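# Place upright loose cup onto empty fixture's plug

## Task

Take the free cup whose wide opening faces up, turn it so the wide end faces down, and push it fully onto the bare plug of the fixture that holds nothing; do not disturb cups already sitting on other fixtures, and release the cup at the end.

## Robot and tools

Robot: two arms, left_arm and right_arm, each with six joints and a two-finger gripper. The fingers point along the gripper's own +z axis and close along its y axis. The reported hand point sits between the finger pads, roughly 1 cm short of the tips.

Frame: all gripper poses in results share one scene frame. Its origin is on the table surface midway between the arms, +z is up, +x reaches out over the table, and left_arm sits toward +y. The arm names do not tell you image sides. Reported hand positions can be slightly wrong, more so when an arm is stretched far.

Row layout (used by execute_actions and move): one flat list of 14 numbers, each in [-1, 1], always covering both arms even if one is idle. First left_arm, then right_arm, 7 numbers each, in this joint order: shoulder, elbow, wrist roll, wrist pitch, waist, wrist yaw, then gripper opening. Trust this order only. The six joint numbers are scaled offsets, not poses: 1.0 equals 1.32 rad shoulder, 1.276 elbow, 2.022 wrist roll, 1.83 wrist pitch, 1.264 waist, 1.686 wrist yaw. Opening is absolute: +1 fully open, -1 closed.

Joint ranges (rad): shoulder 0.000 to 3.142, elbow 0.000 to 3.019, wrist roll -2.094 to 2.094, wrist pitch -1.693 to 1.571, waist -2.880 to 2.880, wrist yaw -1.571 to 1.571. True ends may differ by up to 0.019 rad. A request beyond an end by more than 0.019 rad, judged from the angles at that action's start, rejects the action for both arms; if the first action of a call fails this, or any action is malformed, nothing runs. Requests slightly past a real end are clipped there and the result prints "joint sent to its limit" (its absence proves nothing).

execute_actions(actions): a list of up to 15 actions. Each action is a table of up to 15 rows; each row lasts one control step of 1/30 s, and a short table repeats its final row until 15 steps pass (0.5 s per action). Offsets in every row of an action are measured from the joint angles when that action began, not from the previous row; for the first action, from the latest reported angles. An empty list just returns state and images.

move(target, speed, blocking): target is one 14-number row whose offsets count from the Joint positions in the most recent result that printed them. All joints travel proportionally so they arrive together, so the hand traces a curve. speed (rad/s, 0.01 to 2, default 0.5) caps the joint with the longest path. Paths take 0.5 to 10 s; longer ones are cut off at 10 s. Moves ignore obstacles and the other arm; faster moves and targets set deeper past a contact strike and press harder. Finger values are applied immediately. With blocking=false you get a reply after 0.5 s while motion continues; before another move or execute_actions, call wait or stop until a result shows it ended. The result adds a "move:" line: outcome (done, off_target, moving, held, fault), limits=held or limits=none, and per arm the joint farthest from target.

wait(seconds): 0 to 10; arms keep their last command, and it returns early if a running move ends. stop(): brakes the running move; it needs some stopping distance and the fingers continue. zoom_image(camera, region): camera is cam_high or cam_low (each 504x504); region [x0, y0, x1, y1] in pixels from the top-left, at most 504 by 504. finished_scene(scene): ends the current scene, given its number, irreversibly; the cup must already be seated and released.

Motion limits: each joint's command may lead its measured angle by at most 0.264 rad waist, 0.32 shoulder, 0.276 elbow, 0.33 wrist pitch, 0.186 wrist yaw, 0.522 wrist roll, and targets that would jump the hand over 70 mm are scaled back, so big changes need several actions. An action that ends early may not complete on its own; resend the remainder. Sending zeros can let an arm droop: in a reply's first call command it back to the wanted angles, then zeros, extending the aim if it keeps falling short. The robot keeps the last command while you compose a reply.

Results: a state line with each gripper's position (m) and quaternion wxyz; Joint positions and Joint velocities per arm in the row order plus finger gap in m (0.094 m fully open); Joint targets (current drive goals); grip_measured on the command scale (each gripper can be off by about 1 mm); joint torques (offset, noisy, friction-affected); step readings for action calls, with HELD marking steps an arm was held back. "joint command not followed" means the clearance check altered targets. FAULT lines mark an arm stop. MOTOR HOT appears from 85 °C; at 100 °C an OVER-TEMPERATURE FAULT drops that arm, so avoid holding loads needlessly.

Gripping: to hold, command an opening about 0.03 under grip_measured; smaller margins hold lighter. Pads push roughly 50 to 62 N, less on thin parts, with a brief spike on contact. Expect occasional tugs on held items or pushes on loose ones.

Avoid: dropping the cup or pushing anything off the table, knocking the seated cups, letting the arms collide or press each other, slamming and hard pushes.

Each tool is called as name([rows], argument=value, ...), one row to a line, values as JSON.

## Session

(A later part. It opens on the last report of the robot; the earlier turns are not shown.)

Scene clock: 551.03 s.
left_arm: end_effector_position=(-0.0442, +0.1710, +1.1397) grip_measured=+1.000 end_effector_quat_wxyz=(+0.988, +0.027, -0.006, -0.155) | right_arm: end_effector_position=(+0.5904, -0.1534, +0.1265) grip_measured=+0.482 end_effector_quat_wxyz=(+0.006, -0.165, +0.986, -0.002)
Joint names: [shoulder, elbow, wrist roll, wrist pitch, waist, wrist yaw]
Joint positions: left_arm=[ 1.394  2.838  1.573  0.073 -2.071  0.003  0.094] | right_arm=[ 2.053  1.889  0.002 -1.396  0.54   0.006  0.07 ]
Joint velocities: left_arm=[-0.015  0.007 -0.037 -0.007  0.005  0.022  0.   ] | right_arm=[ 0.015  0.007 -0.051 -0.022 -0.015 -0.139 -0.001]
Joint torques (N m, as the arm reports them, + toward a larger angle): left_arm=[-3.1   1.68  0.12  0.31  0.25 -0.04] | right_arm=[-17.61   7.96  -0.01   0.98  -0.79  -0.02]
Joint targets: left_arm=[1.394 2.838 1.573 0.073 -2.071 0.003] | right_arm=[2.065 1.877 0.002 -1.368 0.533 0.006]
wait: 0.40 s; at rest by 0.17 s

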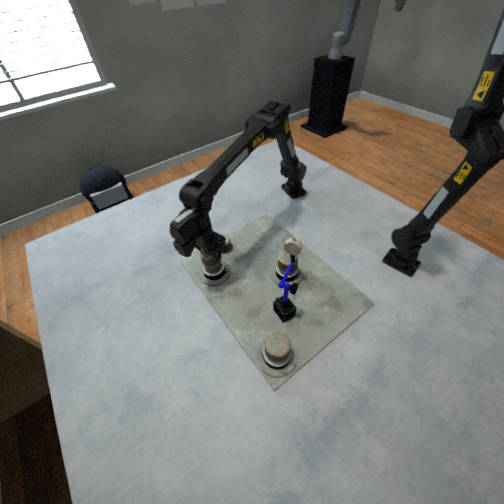

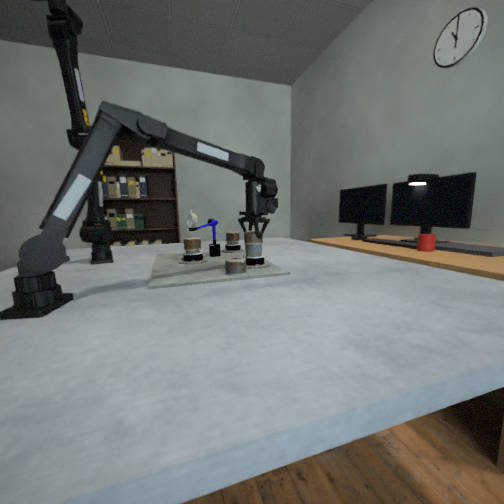

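execute_actions([
  [[0,0,0,0,0,0,1,-0.005,-0.004,0,0.011,-0.0045,0,0.45],[0,0,0,0,0,0,1,-0.02,0.002,0,0.007,-0.0045,0,0.45],[0,0,0,0,0,0,1,-0.034,0.007,0,0.003,-0.0045,0,0.45],[0,0,0,0,0,0,1,-0.038,0.007,0,0.003,-0.0045,0,0.45],[0,0,0,0,0,0,1,-0.041,0.007,0,0.003,-0.005,-0.001,0.45],[0,0,0,0,0,0,1,-0.043,0.006,0,0.0035,-0.006,-0.003,0.45],[0,0,0,0,0,0,1,-0.045,0.004,0,0.0045,-0.0072,-0.006,0.45],[0,0,0,0,0,0,1,-0.0465,0.001,0,0.0065,-0.0086,-0.0095,0.45],[0,0,0,0,0,0,1,-0.0477,-0.002,0,0.009,-0.01,-0.013,0.45],[0,0,0,0,0,0,1,-0.0477,-0.0055,0,0.012,-0.0113,-0.0165,0.45],[0,0,0,0,0,0,1,-0.0477,-0.009,0,0.015,-0.0125,-0.0195,0.45],[0,0,0,0,0,0,1,-0.0477,-0.0118,0,0.018,-0.0134,-0.022,0.45],[0,0,0,0,0,0,1,-0.0477,-0.014,0,0.0205,-0.014,-0.024,0.45],[0,0,0,0,0,0,1,-0.0477,-0.0152,0,0.0222,-0.0142,-0.025,0.45],[0,0,0,0,0,0,1,-0.0477,-0.0157,0,0.0232,-0.0142,-0.0255,0.45]],
])

wait(seconds=0.5)

zoom_image(camera="cam_low", region=[241, 227, 266, 263])

Scene clock: 581.80 s.
left_arm: end_effector_position=(-0.0442, +0.1710, +1.1397) grip_measured=+1.000 end_effector_quat_wxyz=(+0.988, +0.027, -0.006, -0.155) | right_arm: end_effector_position=(+0.5903, -0.1547, +0.1297) grip_measured=+0.482 end_effector_quat_wxyz=(+0.015, -0.159, +0.987, +0.019)
Joint names: [shoulder, elbow, wrist roll, wrist pitch, waist, wrist yaw]
Joint positions: left_arm=[ 1.394  2.838  1.573  0.073 -2.071  0.003  0.094] | right_arm=[ 2.033  1.865  0.002 -1.367  0.527 -0.034  0.07 ]
Joint velocities: left_arm=[-0.005 -0.007 -0.022 -0.017 -0.005 -0.007  0.   ] | right_arm=[-0.044 -0.042 -0.037  0.066 -0.024  0.007  0.   ]
Joint torques (N m, as the arm reports them, + toward a larger angle): left_arm=[-3.12  1.68  0.12  0.32  0.28 -0.04] | right_arm=[-21.63   9.62  -0.01   0.4   -0.31  -0.14]
Joint targets: left_arm=[1.394 2.838 1.573 0.073 -2.071 0.003] | right_arm=[1.990 1.869 0.002 -1.353 0.522 -0.037]
Step readings (joint positions):
0: left_arm=[1.394 2.838 1.573 0.073 -2.071 0.003] | right_arm=[2.053 1.889 0.002 -1.396 0.540 0.006]
1: left_arm=[1.394 2.838 1.573 0.073 -2.071 0.003] | right_arm=[2.052 1.889 0.002 -1.396 0.540 0.006]
2: left_arm=[1.394 2.838 1.573 0.073 -2.071 0.003] | right_arm=[2.051 1.889 0.002 -1.395 0.540 0.006]
4: left_arm=[1.394 2.838 1.573 0.073 -2.071 0.003] | right_arm=[2.050 1.889 0.002 -1.395 0.540 0.006]
8: left_arm=[1.394 2.838 1.573 0.073 -2.071 0.003] | right_arm=[2.048 1.887 0.002 -1.392 0.539 0.003]
15: Joint positions above

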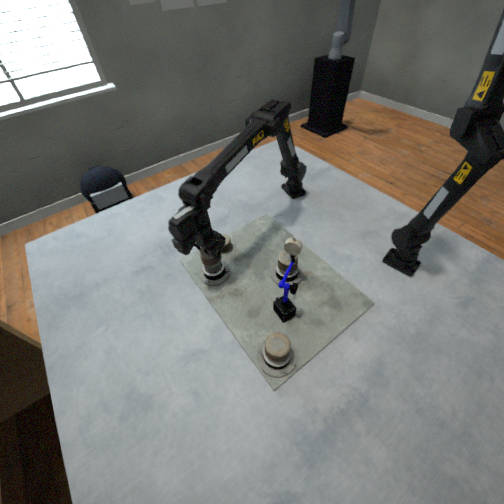

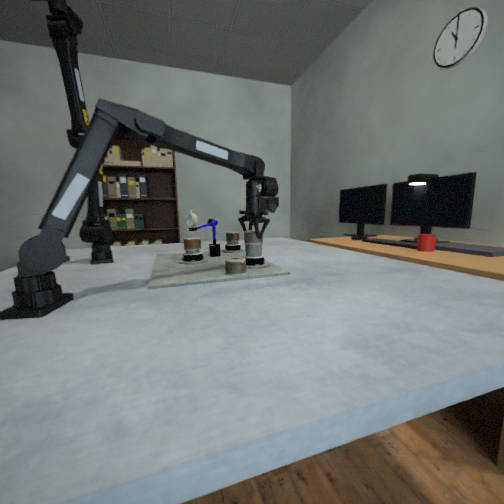

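Scene clock: 582.30 s.
left_arm: end_effector_position=(-0.0442, +0.1710, +1.1397) grip_measured=+1.000 end_effector_quat_wxyz=(+0.988, +0.027, -0.006, -0.155) | right_arm: end_effector_position=(+0.5903, -0.1548, +0.1297) grip_measured=+0.482 end_effector_quat_wxyz=(+0.016, -0.159, +0.987, +0.020)
Joint names: [shoulder, elbow, wrist roll, wrist pitch, waist, wrist yaw]
Joint positions: left_arm=[ 1.394  2.838  1.573  0.073 -2.071  0.003  0.094] | right_arm=[ 2.031  1.862  0.002 -1.364  0.527 -0.035  0.07 ]
Joint velocities: left_arm=[-0.005 -0.002  0.007 -0.002 -0.024  0.037  0.   ] | right_arm=[-0.015  0.002 -0.022 -0.007 -0.005  0.066 -0.   ]
Joint torques (N m, as the arm reports them, + toward a larger angle): left_arm=[-3.1   1.71  0.12  0.29  0.28 -0.04] | right_arm=[-21.23   9.56  -0.02   0.35  -0.57  -0.12]
Joint targets: left_arm=[1.394 2.838 1.573 0.073 -2.071 0.003] | right_arm=[1.990 1.869 0.002 -1.353 0.522 -0.037]
wait: 0.50 s; at rest by 0.23 s

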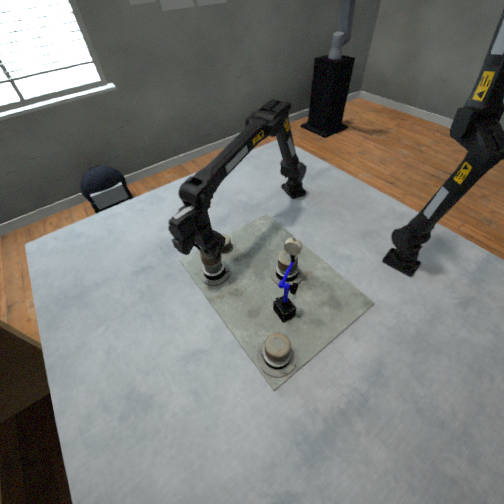

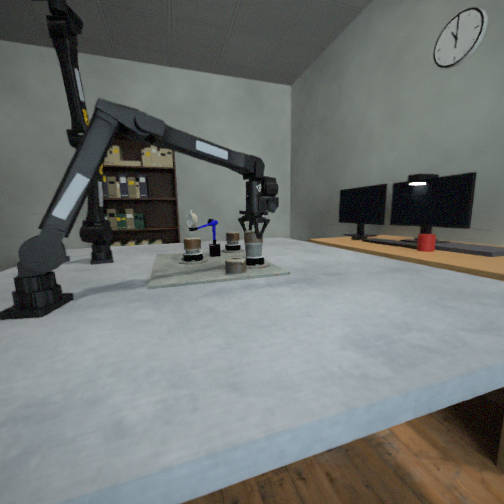

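Region (241, 227, 266, 263) of cam_low's 504x504 image, scaled by 14.000, with more detail than that image has; it fills the left 350 columns of this view, and the rest is white.

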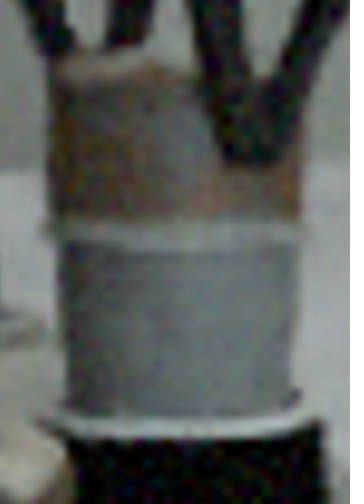

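execute_actions([
  [[0,0,0,0,0,0,1,-0.02,0.0055,0,0.005,-0.003,-0.001,0.45],[0,0,0,0,0,0,1,-0.01,0.0055,0,0.004,-0.002,-0.0005,0.45],[0,0,0,0,0,0,1,0,0.0055,0,0.004,-0.002,-0.0005,0.45],[0,0,0,0,0,0,1,0.0031,0.005,0,0.004,-0.002,-0.0005,0.45],[0,0,0,0,0,0,1,0.0034,0.0037,0,0.0042,-0.002,-0.0005,0.45],[0,0,0,0,0,0,1,0.0039,0.0015,0,0.0049,-0.002,-0.0005,0.45],[0,0,0,0,0,0,1,0.0045,-0.001,0,0.0064,-0.002,-0.0005,0.45],[0,0,0,0,0,0,1,0.0052,-0.004,0,0.0084,-0.002,-0.0005,0.45],[0,0,0,0,0,0,1,0.0059,-0.0071,0,0.0107,-0.002,-0.0005,0.45],[0,0,0,0,0,0,1,0.0065,-0.0101,0,0.0132,-0.002,-0.0005,0.45],[0,0,0,0,0,0,1,0.0072,-0.0131,0,0.0157,-0.002,-0.0005,0.45],[0,0,0,0,0,0,1,0.0078,-0.0156,0,0.0182,-0.002,-0.0005,0.45],[0,0,0,0,0,0,1,0.0083,-0.0178,0,0.0205,-0.002,-0.0005,0.45],[0,0,0,0,0,0,1,0.0086,-0.0191,0,0.0225,-0.002,-0.0005,0.45],[0,0,0,0,0,0,1,0.0087,-0.0196,0,0.0243,-0.002,-0.0005,0.45]],
])

wait(seconds=0.4)

zoom_image(camera="cam_low", region=[241, 227, 266, 263])

Scene clock: 593.03 s.
left_arm: end_effector_position=(-0.0442, +0.1710, +1.1397) grip_measured=+1.000 end_effector_quat_wxyz=(+0.988, +0.027, -0.006, -0.155) | right_arm: end_effector_position=(+0.5898, -0.1549, +0.1193) grip_measured=+0.482 end_effector_quat_wxyz=(+0.018, -0.159, +0.987, +0.020)
Joint names: [shoulder, elbow, wrist roll, wrist pitch, waist, wrist yaw]
Joint positions: left_arm=[ 1.394  2.838  1.573  0.073 -2.071  0.003  0.094] | right_arm=[ 2.033  1.837  0.002 -1.333  0.527 -0.035  0.07 ]
Joint velocities: left_arm=[-0.015 -0.007 -0.007 -0.002  0.005 -0.022  0.   ] | right_arm=[-0.015 -0.042 -0.007  0.051  0.005 -0.051 -0.   ]
Joint torques (N m, as the arm reports them, + toward a larger angle): left_arm=[-3.11  1.71  0.12  0.28  0.34 -0.04] | right_arm=[-17.43   9.05  -0.02   0.33  -0.42  -0.07]
Joint targets: left_arm=[1.394 2.838 1.573 0.073 -2.071 0.003] | right_arm=[2.043 1.837 0.002 -1.319 0.524 -0.036]
Step readings (joint positions):
0: left_arm=[1.394 2.838 1.573 0.073 -2.071 0.003] | right_arm=[2.031 1.862 0.002 -1.364 0.527 -0.035]
1: left_arm=[1.394 2.838 1.573 0.073 -2.071 0.003] | right_arm=[2.031 1.862 0.002 -1.364 0.527 -0.035]
2: left_arm=[1.394 2.838 1.573 0.073 -2.071 0.003] | right_arm=[2.031 1.862 0.002 -1.364 0.527 -0.035]
4: left_arm=[1.394 2.838 1.573 0.073 -2.071 0.003] | right_arm=[2.031 1.862 0.002 -1.364 0.527 -0.035]
8: left_arm=[1.394 2.838 1.573 0.073 -2.071 0.003] | right_arm=[2.031 1.858 0.002 -1.361 0.527 -0.035]
15: Joint positions above

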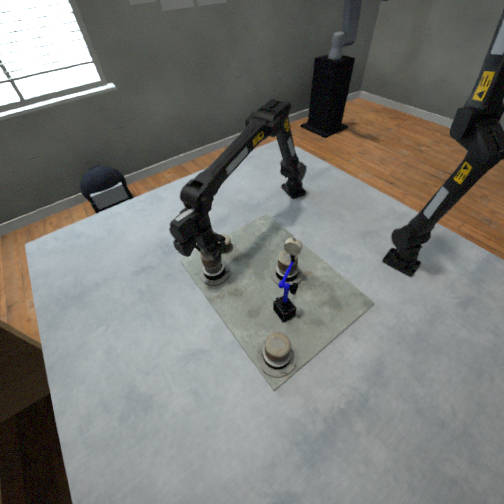

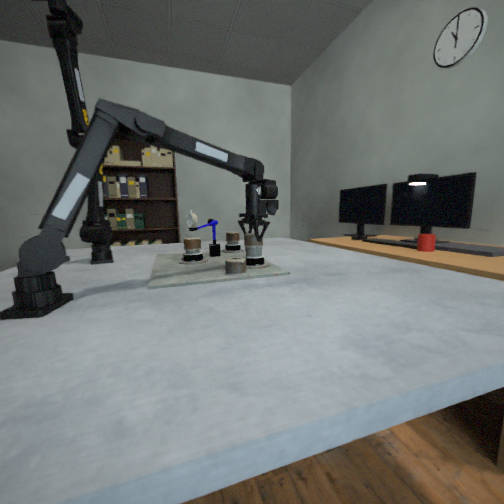

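Scene clock: 593.43 s.
left_arm: end_effector_position=(-0.0442, +0.1710, +1.1397) grip_measured=+1.000 end_effector_quat_wxyz=(+0.988, +0.027, -0.006, -0.155) | right_arm: end_effector_position=(+0.5898, -0.1549, +0.1192) grip_measured=+0.482 end_effector_quat_wxyz=(+0.018, -0.159, +0.987, +0.021)
Joint names: [shoulder, elbow, wrist roll, wrist pitch, waist, wrist yaw]
Joint positions: left_arm=[ 1.394  2.838  1.573  0.073 -2.071  0.003  0.094] | right_arm=[ 2.033  1.836  0.002 -1.333  0.527 -0.035  0.07 ]
Joint velocities: left_arm=[-0.005 -0.002 -0.022  0.007 -0.005 -0.037  0.   ] | right_arm=[-0.005 -0.002 -0.051  0.007 -0.005 -0.022 -0.   ]
Joint torques (N m, as the arm reports them, + toward a larger angle): left_arm=[-3.14  1.69  0.11  0.29  0.27 -0.04] | right_arm=[-17.48   8.98  -0.02   0.47  -0.45  -0.07]
Joint targets: left_arm=[1.394 2.838 1.573 0.073 -2.071 0.003] | right_arm=[2.043 1.837 0.002 -1.319 0.524 -0.036]
wait: 0.40 s; at rest by 0.17 s

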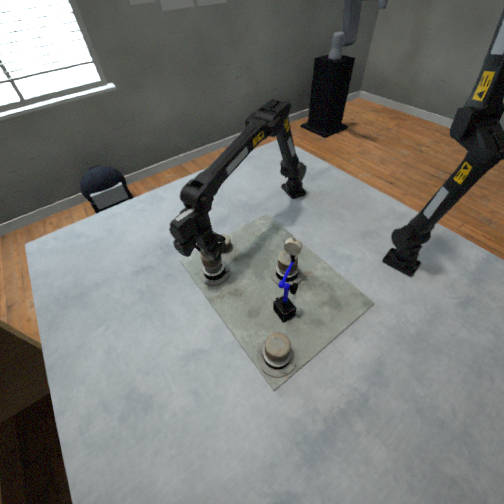

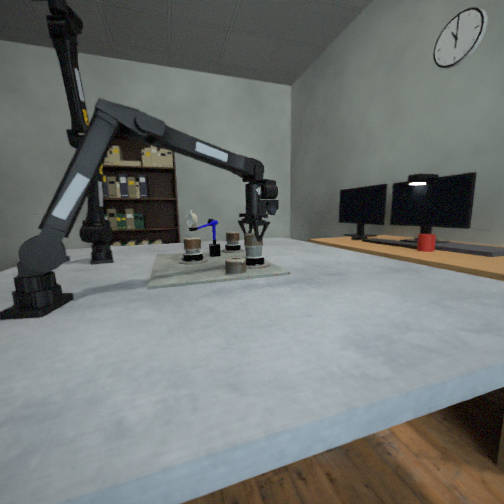

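Region (241, 227, 266, 263) of cam_low's 504x504 image, scaled by 14.000, with more detail than that image has; it fills the left 350 columns of this view, and the rest is white.

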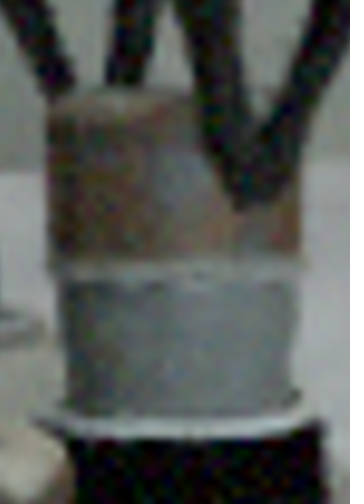

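execute_actions([
  [[0,0,0,0,0,0,1,0.004,0.003,0,0.005,-0.003,-0.001,0.45],[0,0,0,0,0,0,1,0,0.006,0,0.003,-0.004,-0.0015,0.45],[0,0,0,0,0,0,1,-0.005,0.008,0,0.002,-0.0046,-0.0025,0.45],[0,0,0,0,0,0,1,-0.008,0.008,0,0.002,-0.0053,-0.004,0.45],[0,0,0,0,0,0,1,-0.008,0.008,0,0.002,-0.006,-0.006,0.45],[0,0,0,0,0,0,1,-0.008,0.008,0,0.002,-0.0068,-0.008,0.45],[0,0,0,0,0,0,1,-0.008,0.008,0,0.002,-0.0075,-0.0097,0.45],[0,0,0,0,0,0,1,-0.008,0.008,0,0.002,-0.0079,-0.011,0.45],[0,0,0,0,0,0,1,-0.008,0.008,0,0.002,-0.0081,-0.0119,0.45]],
  [[0,0,0,0,0,0,1,-0.005,0.0051,0,0.004,-0.003,-0.001,0.45],[0,0,0,0,0,0,1,-0.004,0.004,0,0.0042,-0.002,-0.0005,0.45],[0,0,0,0,0,0,1,-0.003,0.0023,0,0.0048,-0.002,-0.0005,0.45],[0,0,0,0,0,0,1,-0.003,0.0002,0,0.006,-0.002,-0.0005,0.45],[0,0,0,0,0,0,1,-0.003,-0.0024,0,0.0076,-0.002,-0.0005,0.45],[0,0,0,0,0,0,1,-0.003,-0.0052,0,0.0096,-0.002,-0.0005,0.45],[0,0,0,0,0,0,1,-0.003,-0.0082,0,0.0119,-0.002,-0.0005,0.45],[0,0,0,0,0,0,1,-0.003,-0.0113,0,0.0144,-0.002,-0.0005,0.45],[0,0,0,0,0,0,1,-0.003,-0.0143,0,0.017,-0.002,-0.0005,0.45],[0,0,0,0,0,0,1,-0.003,-0.0171,0,0.0196,-0.002,-0.0005,0.45],[0,0,0,0,0,0,1,-0.003,-0.0197,0,0.0221,-0.002,-0.0005,0.45],[0,0,0,0,0,0,1,-0.003,-0.0218,0,0.0244,-0.002,-0.0005,0.45],[0,0,0,0,0,0,1,-0.003,-0.0235,0,0.0264,-0.002,-0.0005,0.45],[0,0,0,0,0,0,1,-0.003,-0.0246,0,0.028,-0.002,-0.0005,0.45],[0,0,0,0,0,0,1,-0.003,-0.025,0,0.0292,-0.002,-0.0005,0.45]],
])

wait(seconds=0.4)

zoom_image(camera="cam_low", region=[241, 227, 266, 263])

Scene clock: 611.50 s.
left_arm: end_effector_position=(-0.0442, +0.1710, +1.1397) grip_measured=+1.000 end_effector_quat_wxyz=(+0.988, +0.027, -0.006, -0.155) | right_arm: end_effector_position=(+0.5896, -0.1553, +0.1075) grip_measured=+0.482 end_effector_quat_wxyz=(+0.021, -0.157, +0.987, +0.029)
Joint names: [shoulder, elbow, wrist roll, wrist pitch, waist, wrist yaw]
Joint positions: left_arm=[ 1.394  2.838  1.573  0.073 -2.071  0.003  0.094] | right_arm=[ 2.033  1.804  0.002 -1.292  0.522 -0.052  0.07 ]
Joint velocities: left_arm=[-0.005  0.002  0.022  0.002 -0.015 -0.11   0.   ] | right_arm=[ 0.005 -0.071 -0.007  0.076 -0.024 -0.007 -0.   ]
Joint torques (N m, as the arm reports them, + toward a larger angle): left_arm=[-3.04  1.69  0.12  0.3   0.28 -0.05] | right_arm=[-18.57   9.13  -0.02   0.24  -0.27  -0.1 ]
Joint targets: left_arm=[1.394 2.838 1.573 0.073 -2.071 0.003] | right_arm=[2.029 1.804 0.002 -1.279 0.519 -0.052]
Step readings (joint positions; steps 1 to 15: 1st action; 16 to 30: 2nd action):
0: left_arm=[1.394 2.838 1.573 0.073 -2.071 0.003] | right_arm=[2.033 1.836 0.002 -1.333 0.527 -0.035]
1: left_arm=[1.394 2.838 1.573 0.073 -2.071 0.003] | right_arm=[2.033 1.836 0.002 -1.333 0.527 -0.035]
2: left_arm=[1.394 2.838 1.573 0.073 -2.071 0.003] | right_arm=[2.033 1.836 0.002 -1.333 0.527 -0.035]
4: left_arm=[1.394 2.838 1.573 0.073 -2.071 0.003] | right_arm=[2.033 1.836 0.002 -1.333 0.527 -0.036]
8: left_arm=[1.394 2.838 1.573 0.073 -2.071 0.003] | right_arm=[2.033 1.836 0.002 -1.333 0.523 -0.047]
15: left_arm=[1.394 2.838 1.573 0.073 -2.071 0.003] | right_arm=[2.033 1.836 0.002 -1.332 0.522 -0.052]
16: left_arm=[1.394 2.838 1.573 0.073 -2.071 0.003] | right_arm=[2.033 1.836 0.002 -1.332 0.522 -0.052]
17: left_arm=[1.394 2.838 1.573 0.073 -2.071 0.003] | right_arm=[2.033 1.836 0.002 -1.332 0.522 -0.052]
19: left_arm=[1.394 2.838 1.573 0.073 -2.071 0.003] | right_arm=[2.033 1.835 0.002 -1.331 0.522 -0.052]
23: left_arm=[1.394 2.838 1.573 0.073 -2.071 0.003] | right_arm=[2.033 1.827 0.002 -1.321 0.522 -0.052]
30: Joint positions above

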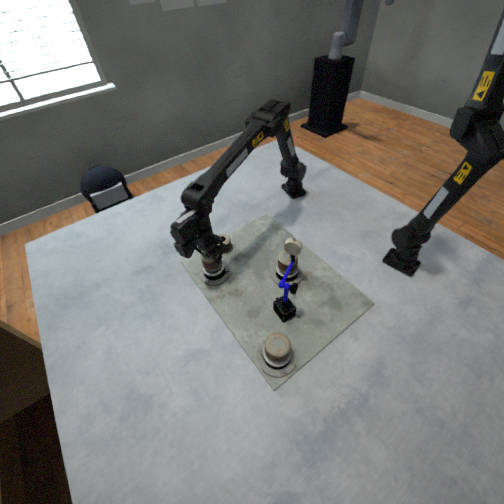

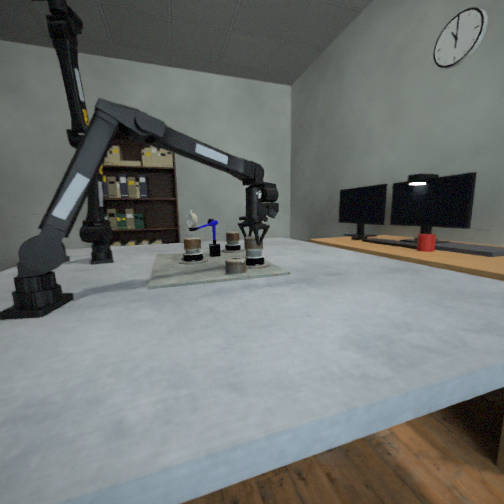

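Scene clock: 611.90 s.
left_arm: end_effector_position=(-0.0442, +0.1710, +1.1397) grip_measured=+1.000 end_effector_quat_wxyz=(+0.988, +0.027, -0.006, -0.155) | right_arm: end_effector_position=(+0.5896, -0.1553, +0.1063) grip_measured=+0.482 end_effector_quat_wxyz=(+0.021, -0.157, +0.987, +0.030)
Joint names: [shoulder, elbow, wrist roll, wrist pitch, waist, wrist yaw]
Joint positions: left_arm=[ 1.394  2.838  1.573  0.073 -2.071  0.003  0.094] | right_arm=[ 2.033  1.801  0.002 -1.288  0.522 -0.052  0.07 ]
Joint velocities: left_arm=[ 0.005  0.012 -0.007 -0.012 -0.005  0.007  0.   ] | right_arm=[-0.015 -0.007 -0.037 -0.027  0.015  0.007 -0.   ]
Joint torques (N m, as the arm reports them, + toward a larger angle): left_arm=[-3.08  1.68  0.12  0.3   0.35 -0.04] | right_arm=[-18.35   9.11  -0.03   0.33  -0.33  -0.08]
Joint targets: left_arm=[1.394 2.838 1.573 0.073 -2.071 0.003] | right_arm=[2.029 1.804 0.002 -1.279 0.519 -0.052]
wait: 0.40 s; at rest by 0.20 s

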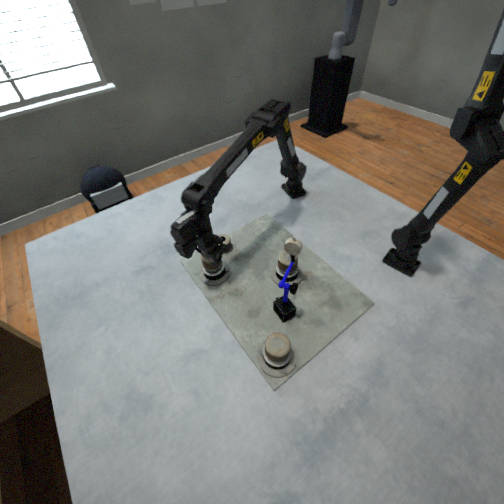

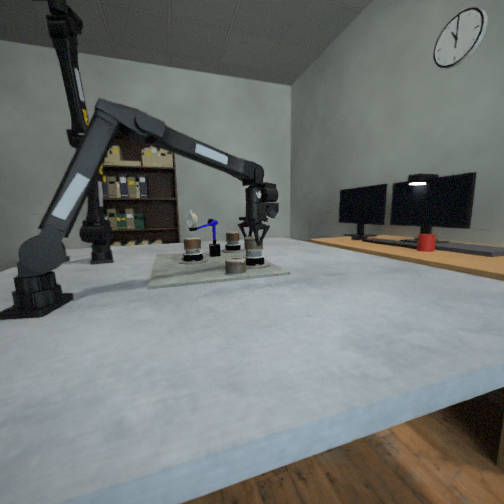

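Region (241, 227, 266, 263) of cam_low's 504x504 image, scaled by 14.000, with more detail than that image has; it fills the left 350 columns of this view, and the rest is white.

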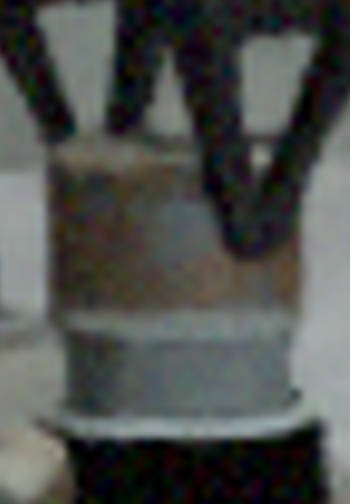

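execute_actions([
  [[0,0,0,0,0,0,1,-0.003,0.002,0,0.0045,-0.002,0,0.45],[0,0,0,0,0,0,1,-0.003,0.001,0,0.0045,-0.002,0,0.45],[0,0,0,0,0,0,1,-0.003,-0.0006,0,0.005,-0.002,0,0.45],[0,0,0,0,0,0,1,-0.003,-0.0026,0,0.0058,-0.002,0,0.45],[0,0,0,0,0,0,1,-0.003,-0.0048,0,0.007,-0.002,0,0.45],[0,0,0,0,0,0,1,-0.003,-0.007,0,0.0085,-0.002,0,0.45],[0,0,0,0,0,0,1,-0.003,-0.0092,0,0.01,-0.002,0,0.45],[0,0,0,0,0,0,1,-0.003,-0.0112,0,0.0115,-0.002,0,0.45],[0,0,0,0,0,0,1,-0.003,-0.013,0,0.013,-0.002,0,0.45],[0,0,0,0,0,0,1,-0.003,-0.0144,0,0.0142,-0.002,0,0.45],[0,0,0,0,0,0,1,-0.003,-0.0153,0,0.0152,-0.002,0,0.45],[0,0,0,0,0,0,1,-0.003,-0.0157,0,0.016,-0.002,0,0.45]],
])

zoom_image(camera="cam_low", region=[241, 227, 266, 263])

Scene clock: 618.87 s.
left_arm: end_effector_position=(-0.0442, +0.1710, +1.1397) grip_measured=+1.000 end_effector_quat_wxyz=(+0.988, +0.027, -0.006, -0.155) | right_arm: end_effector_position=(+0.5893, -0.1554, +0.0988) grip_measured=+0.482 end_effector_quat_wxyz=(+0.025, -0.157, +0.987, +0.030)
Joint names: [shoulder, elbow, wrist roll, wrist pitch, waist, wrist yaw]
Joint positions: left_arm=[ 1.394  2.838  1.573  0.073 -2.071  0.003  0.094] | right_arm=[ 2.033  1.781  0.002 -1.261  0.522 -0.052  0.07 ]
Joint velocities: left_arm=[-0.005  0.022 -0.081 -0.012 -0.015 -0.066  0.   ] | right_arm=[-0.005  0.027 -0.037 -0.017 -0.005 -0.066  0.   ]
Joint torques (N m, as the arm reports them, + toward a larger angle): left_arm=[-3.1   1.69  0.12  0.32  0.32 -0.05] | right_arm=[-18.04   8.82  -0.04   0.16  -0.47  -0.03]
Joint targets: left_arm=[1.394 2.838 1.573 0.073 -2.071 0.003] | right_arm=[2.029 1.781 0.002 -1.259 0.519 -0.052]
Step readings (joint positions):
0: left_arm=[1.394 2.838 1.573 0.073 -2.071 0.003] | right_arm=[2.033 1.801 0.002 -1.288 0.522 -0.052]
1: left_arm=[1.394 2.838 1.573 0.073 -2.071 0.003] | right_arm=[2.033 1.801 0.002 -1.288 0.522 -0.052]
2: left_arm=[1.394 2.838 1.573 0.073 -2.071 0.003] | right_arm=[2.033 1.801 0.002 -1.288 0.522 -0.052]
4: left_arm=[1.394 2.838 1.573 0.073 -2.071 0.003] | right_arm=[2.033 1.800 0.002 -1.287 0.522 -0.052]
8: left_arm=[1.394 2.838 1.573 0.073 -2.071 0.003] | right_arm=[2.033 1.792 0.002 -1.276 0.522 -0.052]
15: Joint positions above

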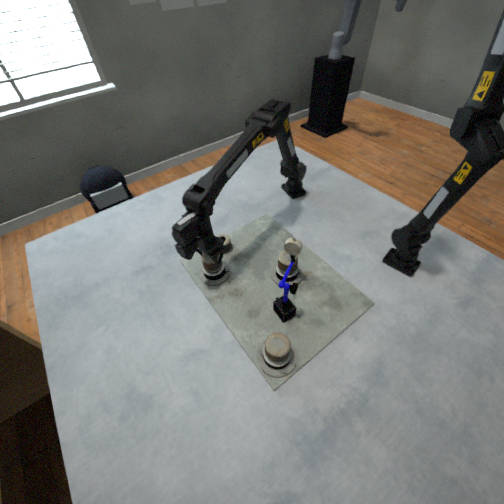

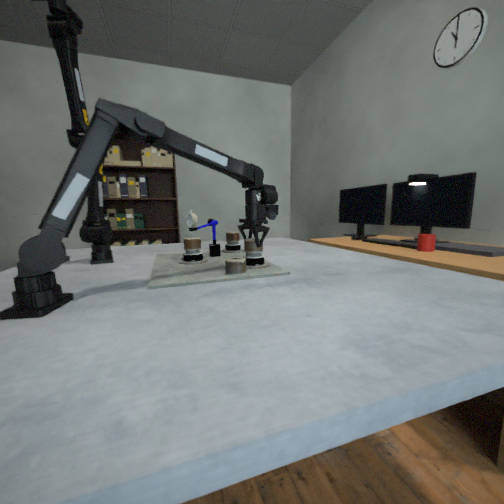

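Region (241, 227, 266, 263) of cam_low's 504x504 image, scaled by 14.000, with more detail than that image has; it fills the left 350 columns of this view, and the rest is white.

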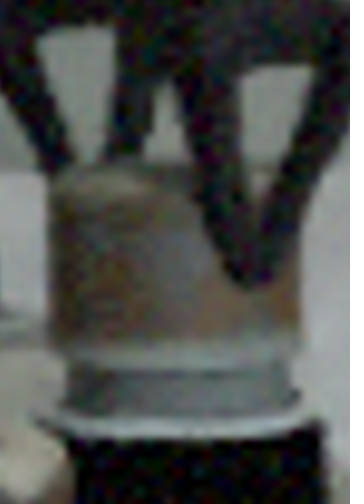

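execute_actions([
  [[0,0,0,0,0,0,1,-0.003,-0.001,0,0.003,-0.001,0,0.45],[0,0,0,0,0,0,1,-0.003,-0.003,0,0.005,-0.001,0,0.45],[0,0,0,0,0,0,1,-0.003,-0.005,0,0.0065,-0.001,0,0.45],[0,0,0,0,0,0,1,-0.003,-0.007,0,0.008,-0.001,0,0.45],[0,0,0,0,0,0,1,-0.003,-0.008,0,0.009,-0.001,0,0.45],[0,0,0,0,0,0,1,-0.003,-0.008,0,0.009,-0.001,0,0.45],[0,0,0,0,0,0,1,-0.003,-0.008,0,0.009,-0.001,0,0.45],[0,0,0,0,0,0,1,-0.006,-0.002,0,0.006,0,0,0.46],[0,0,0,0,0,0,1,-0.009,0.004,0,0.004,0,0,0.475],[0,0,0,0,0,0,1,-0.012,0.01,0,0.003,0,0,0.49],[0,0,0,0,0,0,1,-0.012,0.012,0,0.003,0,0,0.5],[0,0,0,0,0,0,1,-0.012,0.012,0,0.003,0,0,0.51],[0,0,0,0,0,0,1,-0.012,0.012,0,0.003,0,0,0.53],[0,0,0,0,0,0,1,-0.012,0.012,0,0.003,0,0,0.57],[0,0,0,0,0,0,1,-0.012,0.012,0,0.003,0,0,0.65]],
])

zoom_image(camera="cam_low", region=[241, 227, 266, 263])

Scene clock: 623.73 s.
left_arm: end_effector_position=(-0.0442, +0.1710, +1.1397) grip_measured=+1.000 end_effector_quat_wxyz=(+0.988, +0.027, -0.006, -0.155) | right_arm: end_effector_position=(+0.5892, -0.1554, +0.0980) grip_measured=+0.609 end_effector_quat_wxyz=(+0.025, -0.157, +0.987, +0.030)
Joint names: [shoulder, elbow, wrist roll, wrist pitch, waist, wrist yaw]
Joint positions: left_arm=[ 1.394  2.838  1.573  0.073 -2.071  0.003  0.094] | right_arm=[ 2.032  1.778  0.002 -1.257  0.522 -0.052  0.076]
Joint velocities: left_arm=[-0.015 -0.007  0.037 -0.007  0.015  0.007  0.   ] | right_arm=[ 0.005 -0.027 -0.022 -0.002  0.005 -0.007  0.077]
Joint torques (N m, as the arm reports them, + toward a larger angle): left_arm=[-3.    1.69  0.11  0.32  0.31 -0.05] | right_arm=[-19.53  10.2   -0.02   0.04  -0.24  -0.06]
Joint targets: left_arm=[1.394 2.838 1.573 0.073 -2.071 0.003] | right_arm=[2.017 1.796 0.002 -1.255 0.522 -0.051]
Step readings (joint positions):
0: left_arm=[1.394 2.838 1.573 0.073 -2.071 0.003] | right_arm=[2.033 1.781 0.002 -1.261 0.522 -0.052]
1: left_arm=[1.394 2.838 1.573 0.073 -2.071 0.003] | right_arm=[2.033 1.781 0.002 -1.261 0.522 -0.052]
2: left_arm=[1.394 2.838 1.573 0.073 -2.071 0.003] | right_arm=[2.033 1.780 0.002 -1.260 0.522 -0.052]
4: left_arm=[1.394 2.838 1.573 0.073 -2.071 0.003] | right_arm=[2.033 1.778 0.002 -1.258 0.522 -0.052]
8: left_arm=[1.394 2.838 1.573 0.073 -2.071 0.003] | right_arm=[2.033 1.778 0.002 -1.257 0.522 -0.052]
15: Joint positions above

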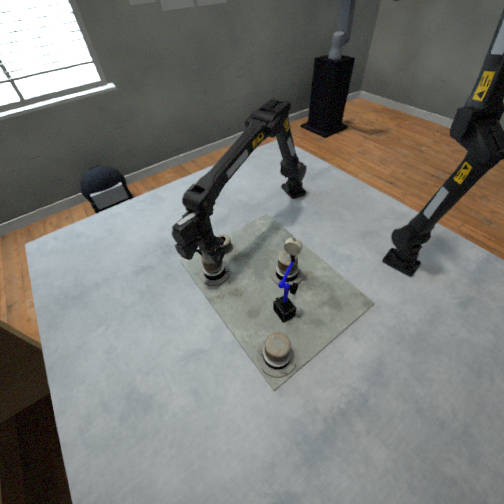

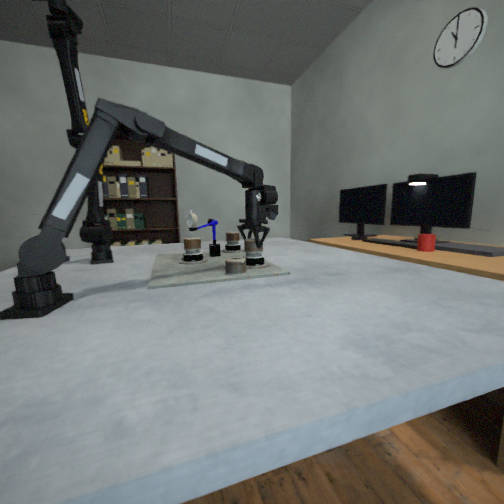

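Region (241, 227, 266, 263) of cam_low's 504x504 image, scaled by 14.000, with more detail than that image has; it fills the left 350 columns of this view, and the rest is white.

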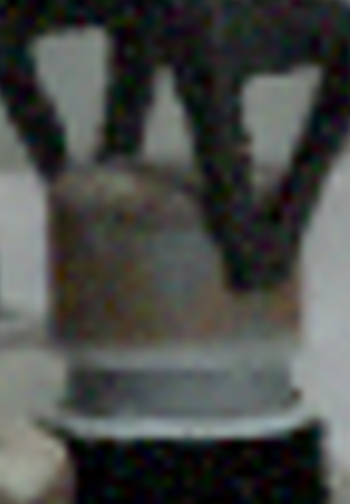

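execute_actions([
  [[0,0,0,0,0,0,1,-0.015,0.016,0,0,0,0,0.8],[0,0,0,0,0,0,1,-0.02,0.018,0,0,0,0,0.95],[0,0,0,0,0,0,1,-0.026,0.02,0,0,0,0,1],[0,0,0,0,0,0,1,-0.032,0.02,0,0,0,0,1],[0,0,0,0,0,0,1,-0.04,0.02,0,0,0,0,1],[0,0,0,0,0,0,1,-0.05,0.02,0,0,0,0,1],[0,0,0,0,0,0,1,-0.062,0.02,0,0,0,0,1],[0,0,0,0,0,0,1,-0.075,0.02,0,0,0,0,1],[0,0,0,0,0,0,1,-0.088,0.02,0,0,0,0,1],[0,0,0,0,0,0,1,-0.1,0.02,0,0,0,0,1],[0,0,0,0,0,0,1,-0.111,0.02,0,0,0,0,1],[0,0,0,0,0,0,1,-0.12,0.02,0,0,0,0,1],[0,0,0,0,0,0,1,-0.126,0.02,0,0,0,0,1],[0,0,0,0,0,0,1,-0.129,0.02,0,0,0,0,1],[0,0,0,0,0,0,1,-0.13,0.02,0,0,0,0,1]],
])

wait(seconds=0.5)

zoom_image(camera="cam_low", region=[215, 205, 285, 275])

zoom_image(camera="cam_high", region=[180, 215, 250, 290])

Scene clock: 628.03 s.
left_arm: end_effector_position=(-0.0442, +0.1710, +1.1397) grip_measured=+1.000 end_effector_quat_wxyz=(+0.988, +0.027, -0.006, -0.155) | right_arm: end_effector_position=(+0.5881, -0.1558, +0.1807) grip_measured=+0.998 end_effector_quat_wxyz=(+0.092, -0.158, +0.982, +0.041)
Joint names: [shoulder, elbow, wrist roll, wrist pitch, waist, wrist yaw]
Joint positions: left_arm=[ 1.394  2.838  1.573  0.073 -2.071  0.003  0.094] | right_arm=[ 1.898  1.778  0.002 -1.257  0.522 -0.052  0.094]
Joint velocities: left_arm=[-0.005  0.012 -0.037  0.002  0.015  0.007  0.   ] | right_arm=[-0.571 -0.007 -0.037  0.007 -0.005  0.007 -0.   ]
Joint torques (N m, as the arm reports them, + toward a larger angle): left_arm=[-3.08  1.69  0.11  0.29  0.28 -0.04] | right_arm=[-16.97  11.55  -0.02   0.26  -0.04  -0.06]
Joint targets: left_arm=[1.394 2.838 1.573 0.073 -2.071 0.003] | right_arm=[1.860 1.803 0.002 -1.257 0.522 -0.052]
Step readings (joint positions):
0: left_arm=[1.394 2.838 1.573 0.073 -2.071 0.003] | right_arm=[2.032 1.778 0.002 -1.257 0.522 -0.052]
1: left_arm=[1.394 2.838 1.573 0.073 -2.071 0.003] | right_arm=[2.032 1.778 0.002 -1.257 0.522 -0.052]
2: left_arm=[1.394 2.838 1.573 0.073 -2.071 0.003] | right_arm=[2.032 1.778 0.002 -1.257 0.522 -0.052]
4: left_arm=[1.394 2.838 1.573 0.073 -2.071 0.003] | right_arm=[2.031 1.778 0.002 -1.257 0.522 -0.052]
8: left_arm=[1.394 2.838 1.573 0.073 -2.071 0.003] | right_arm=[2.012 1.778 0.002 -1.257 0.522 -0.052]
15: Joint positions above

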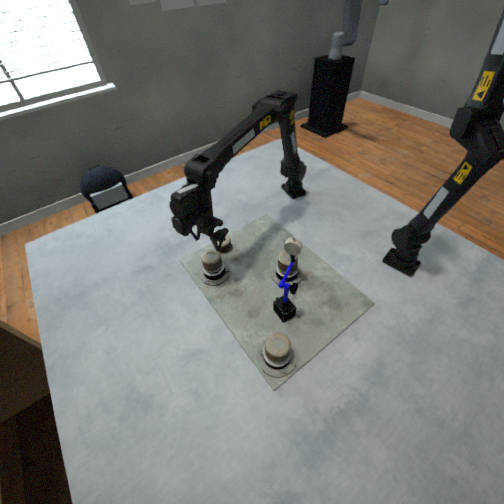

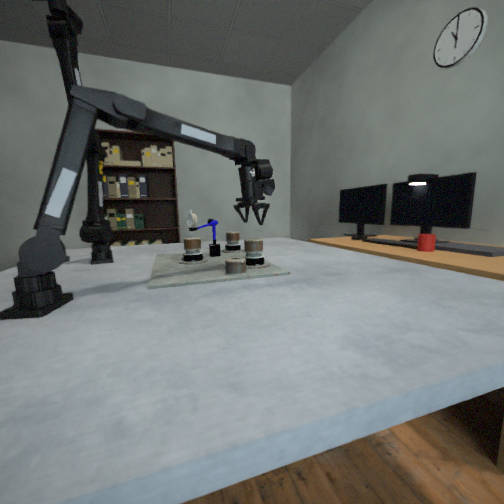

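Scene clock: 628.53 s.
left_arm: end_effector_position=(-0.0442, +0.1710, +1.1397) grip_measured=+1.000 end_effector_quat_wxyz=(+0.988, +0.027, -0.006, -0.155) | right_arm: end_effector_position=(+0.5849, -0.1568, +0.2117) grip_measured=+0.998 end_effector_quat_wxyz=(+0.116, -0.158, +0.980, +0.045)
Joint names: [shoulder, elbow, wrist roll, wrist pitch, waist, wrist yaw]
Joint positions: left_arm=[ 1.394  2.838  1.573  0.073 -2.071  0.003  0.094] | right_arm=[ 1.847  1.778  0.002 -1.257  0.522 -0.052  0.094]
Joint velocities: left_arm=[ 0.015  0.012 -0.037 -0.017 -0.005 -0.066  0.   ] | right_arm=[-0.005 -0.007 -0.022 -0.007  0.005 -0.037 -0.001]
Joint torques (N m, as the arm reports them, + toward a larger angle): left_arm=[-3.01  1.69  0.12  0.3   0.34 -0.04] | right_arm=[-15.73  11.48  -0.02   0.36  -0.22  -0.06]
Joint targets: left_arm=[1.394 2.838 1.573 0.073 -2.071 0.003] | right_arm=[1.861 1.803 0.002 -1.257 0.522 -0.052]
wait: 0.50 s; no rest

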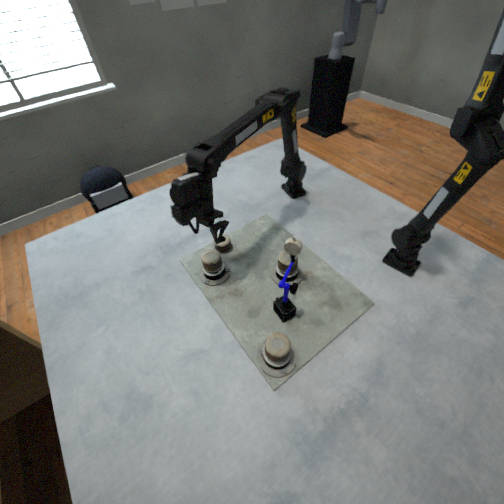

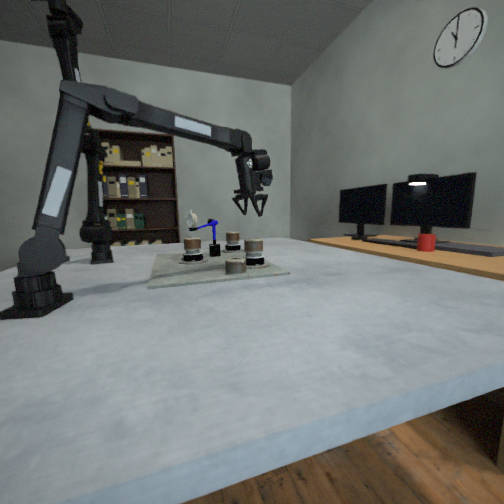

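Region (215, 205, 285, 275) of cam_low's 504x504 image, scaled by 7.200, with more detail than that image has.

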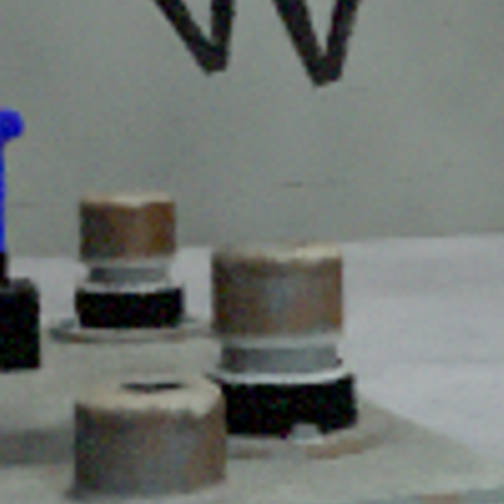

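Region (180, 215, 250, 290) of cam_high's 504x504 image, scaled by 6.720, with more detail than that image has; it fills the left 470 columns of this view, and the rest is white.

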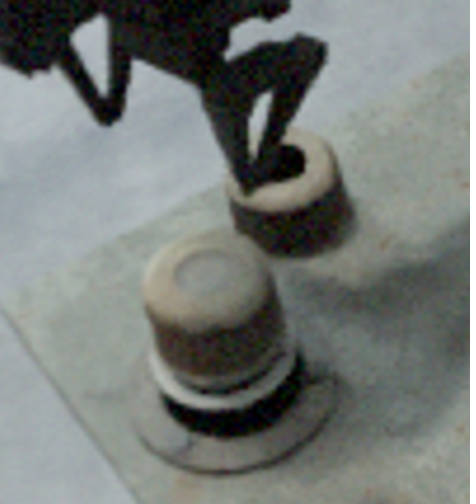

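The cup is fully seated, with the plug top flush in its hole, and the gripper has let go.

finished_scene(scene=2)

The scene is finished: the task was done.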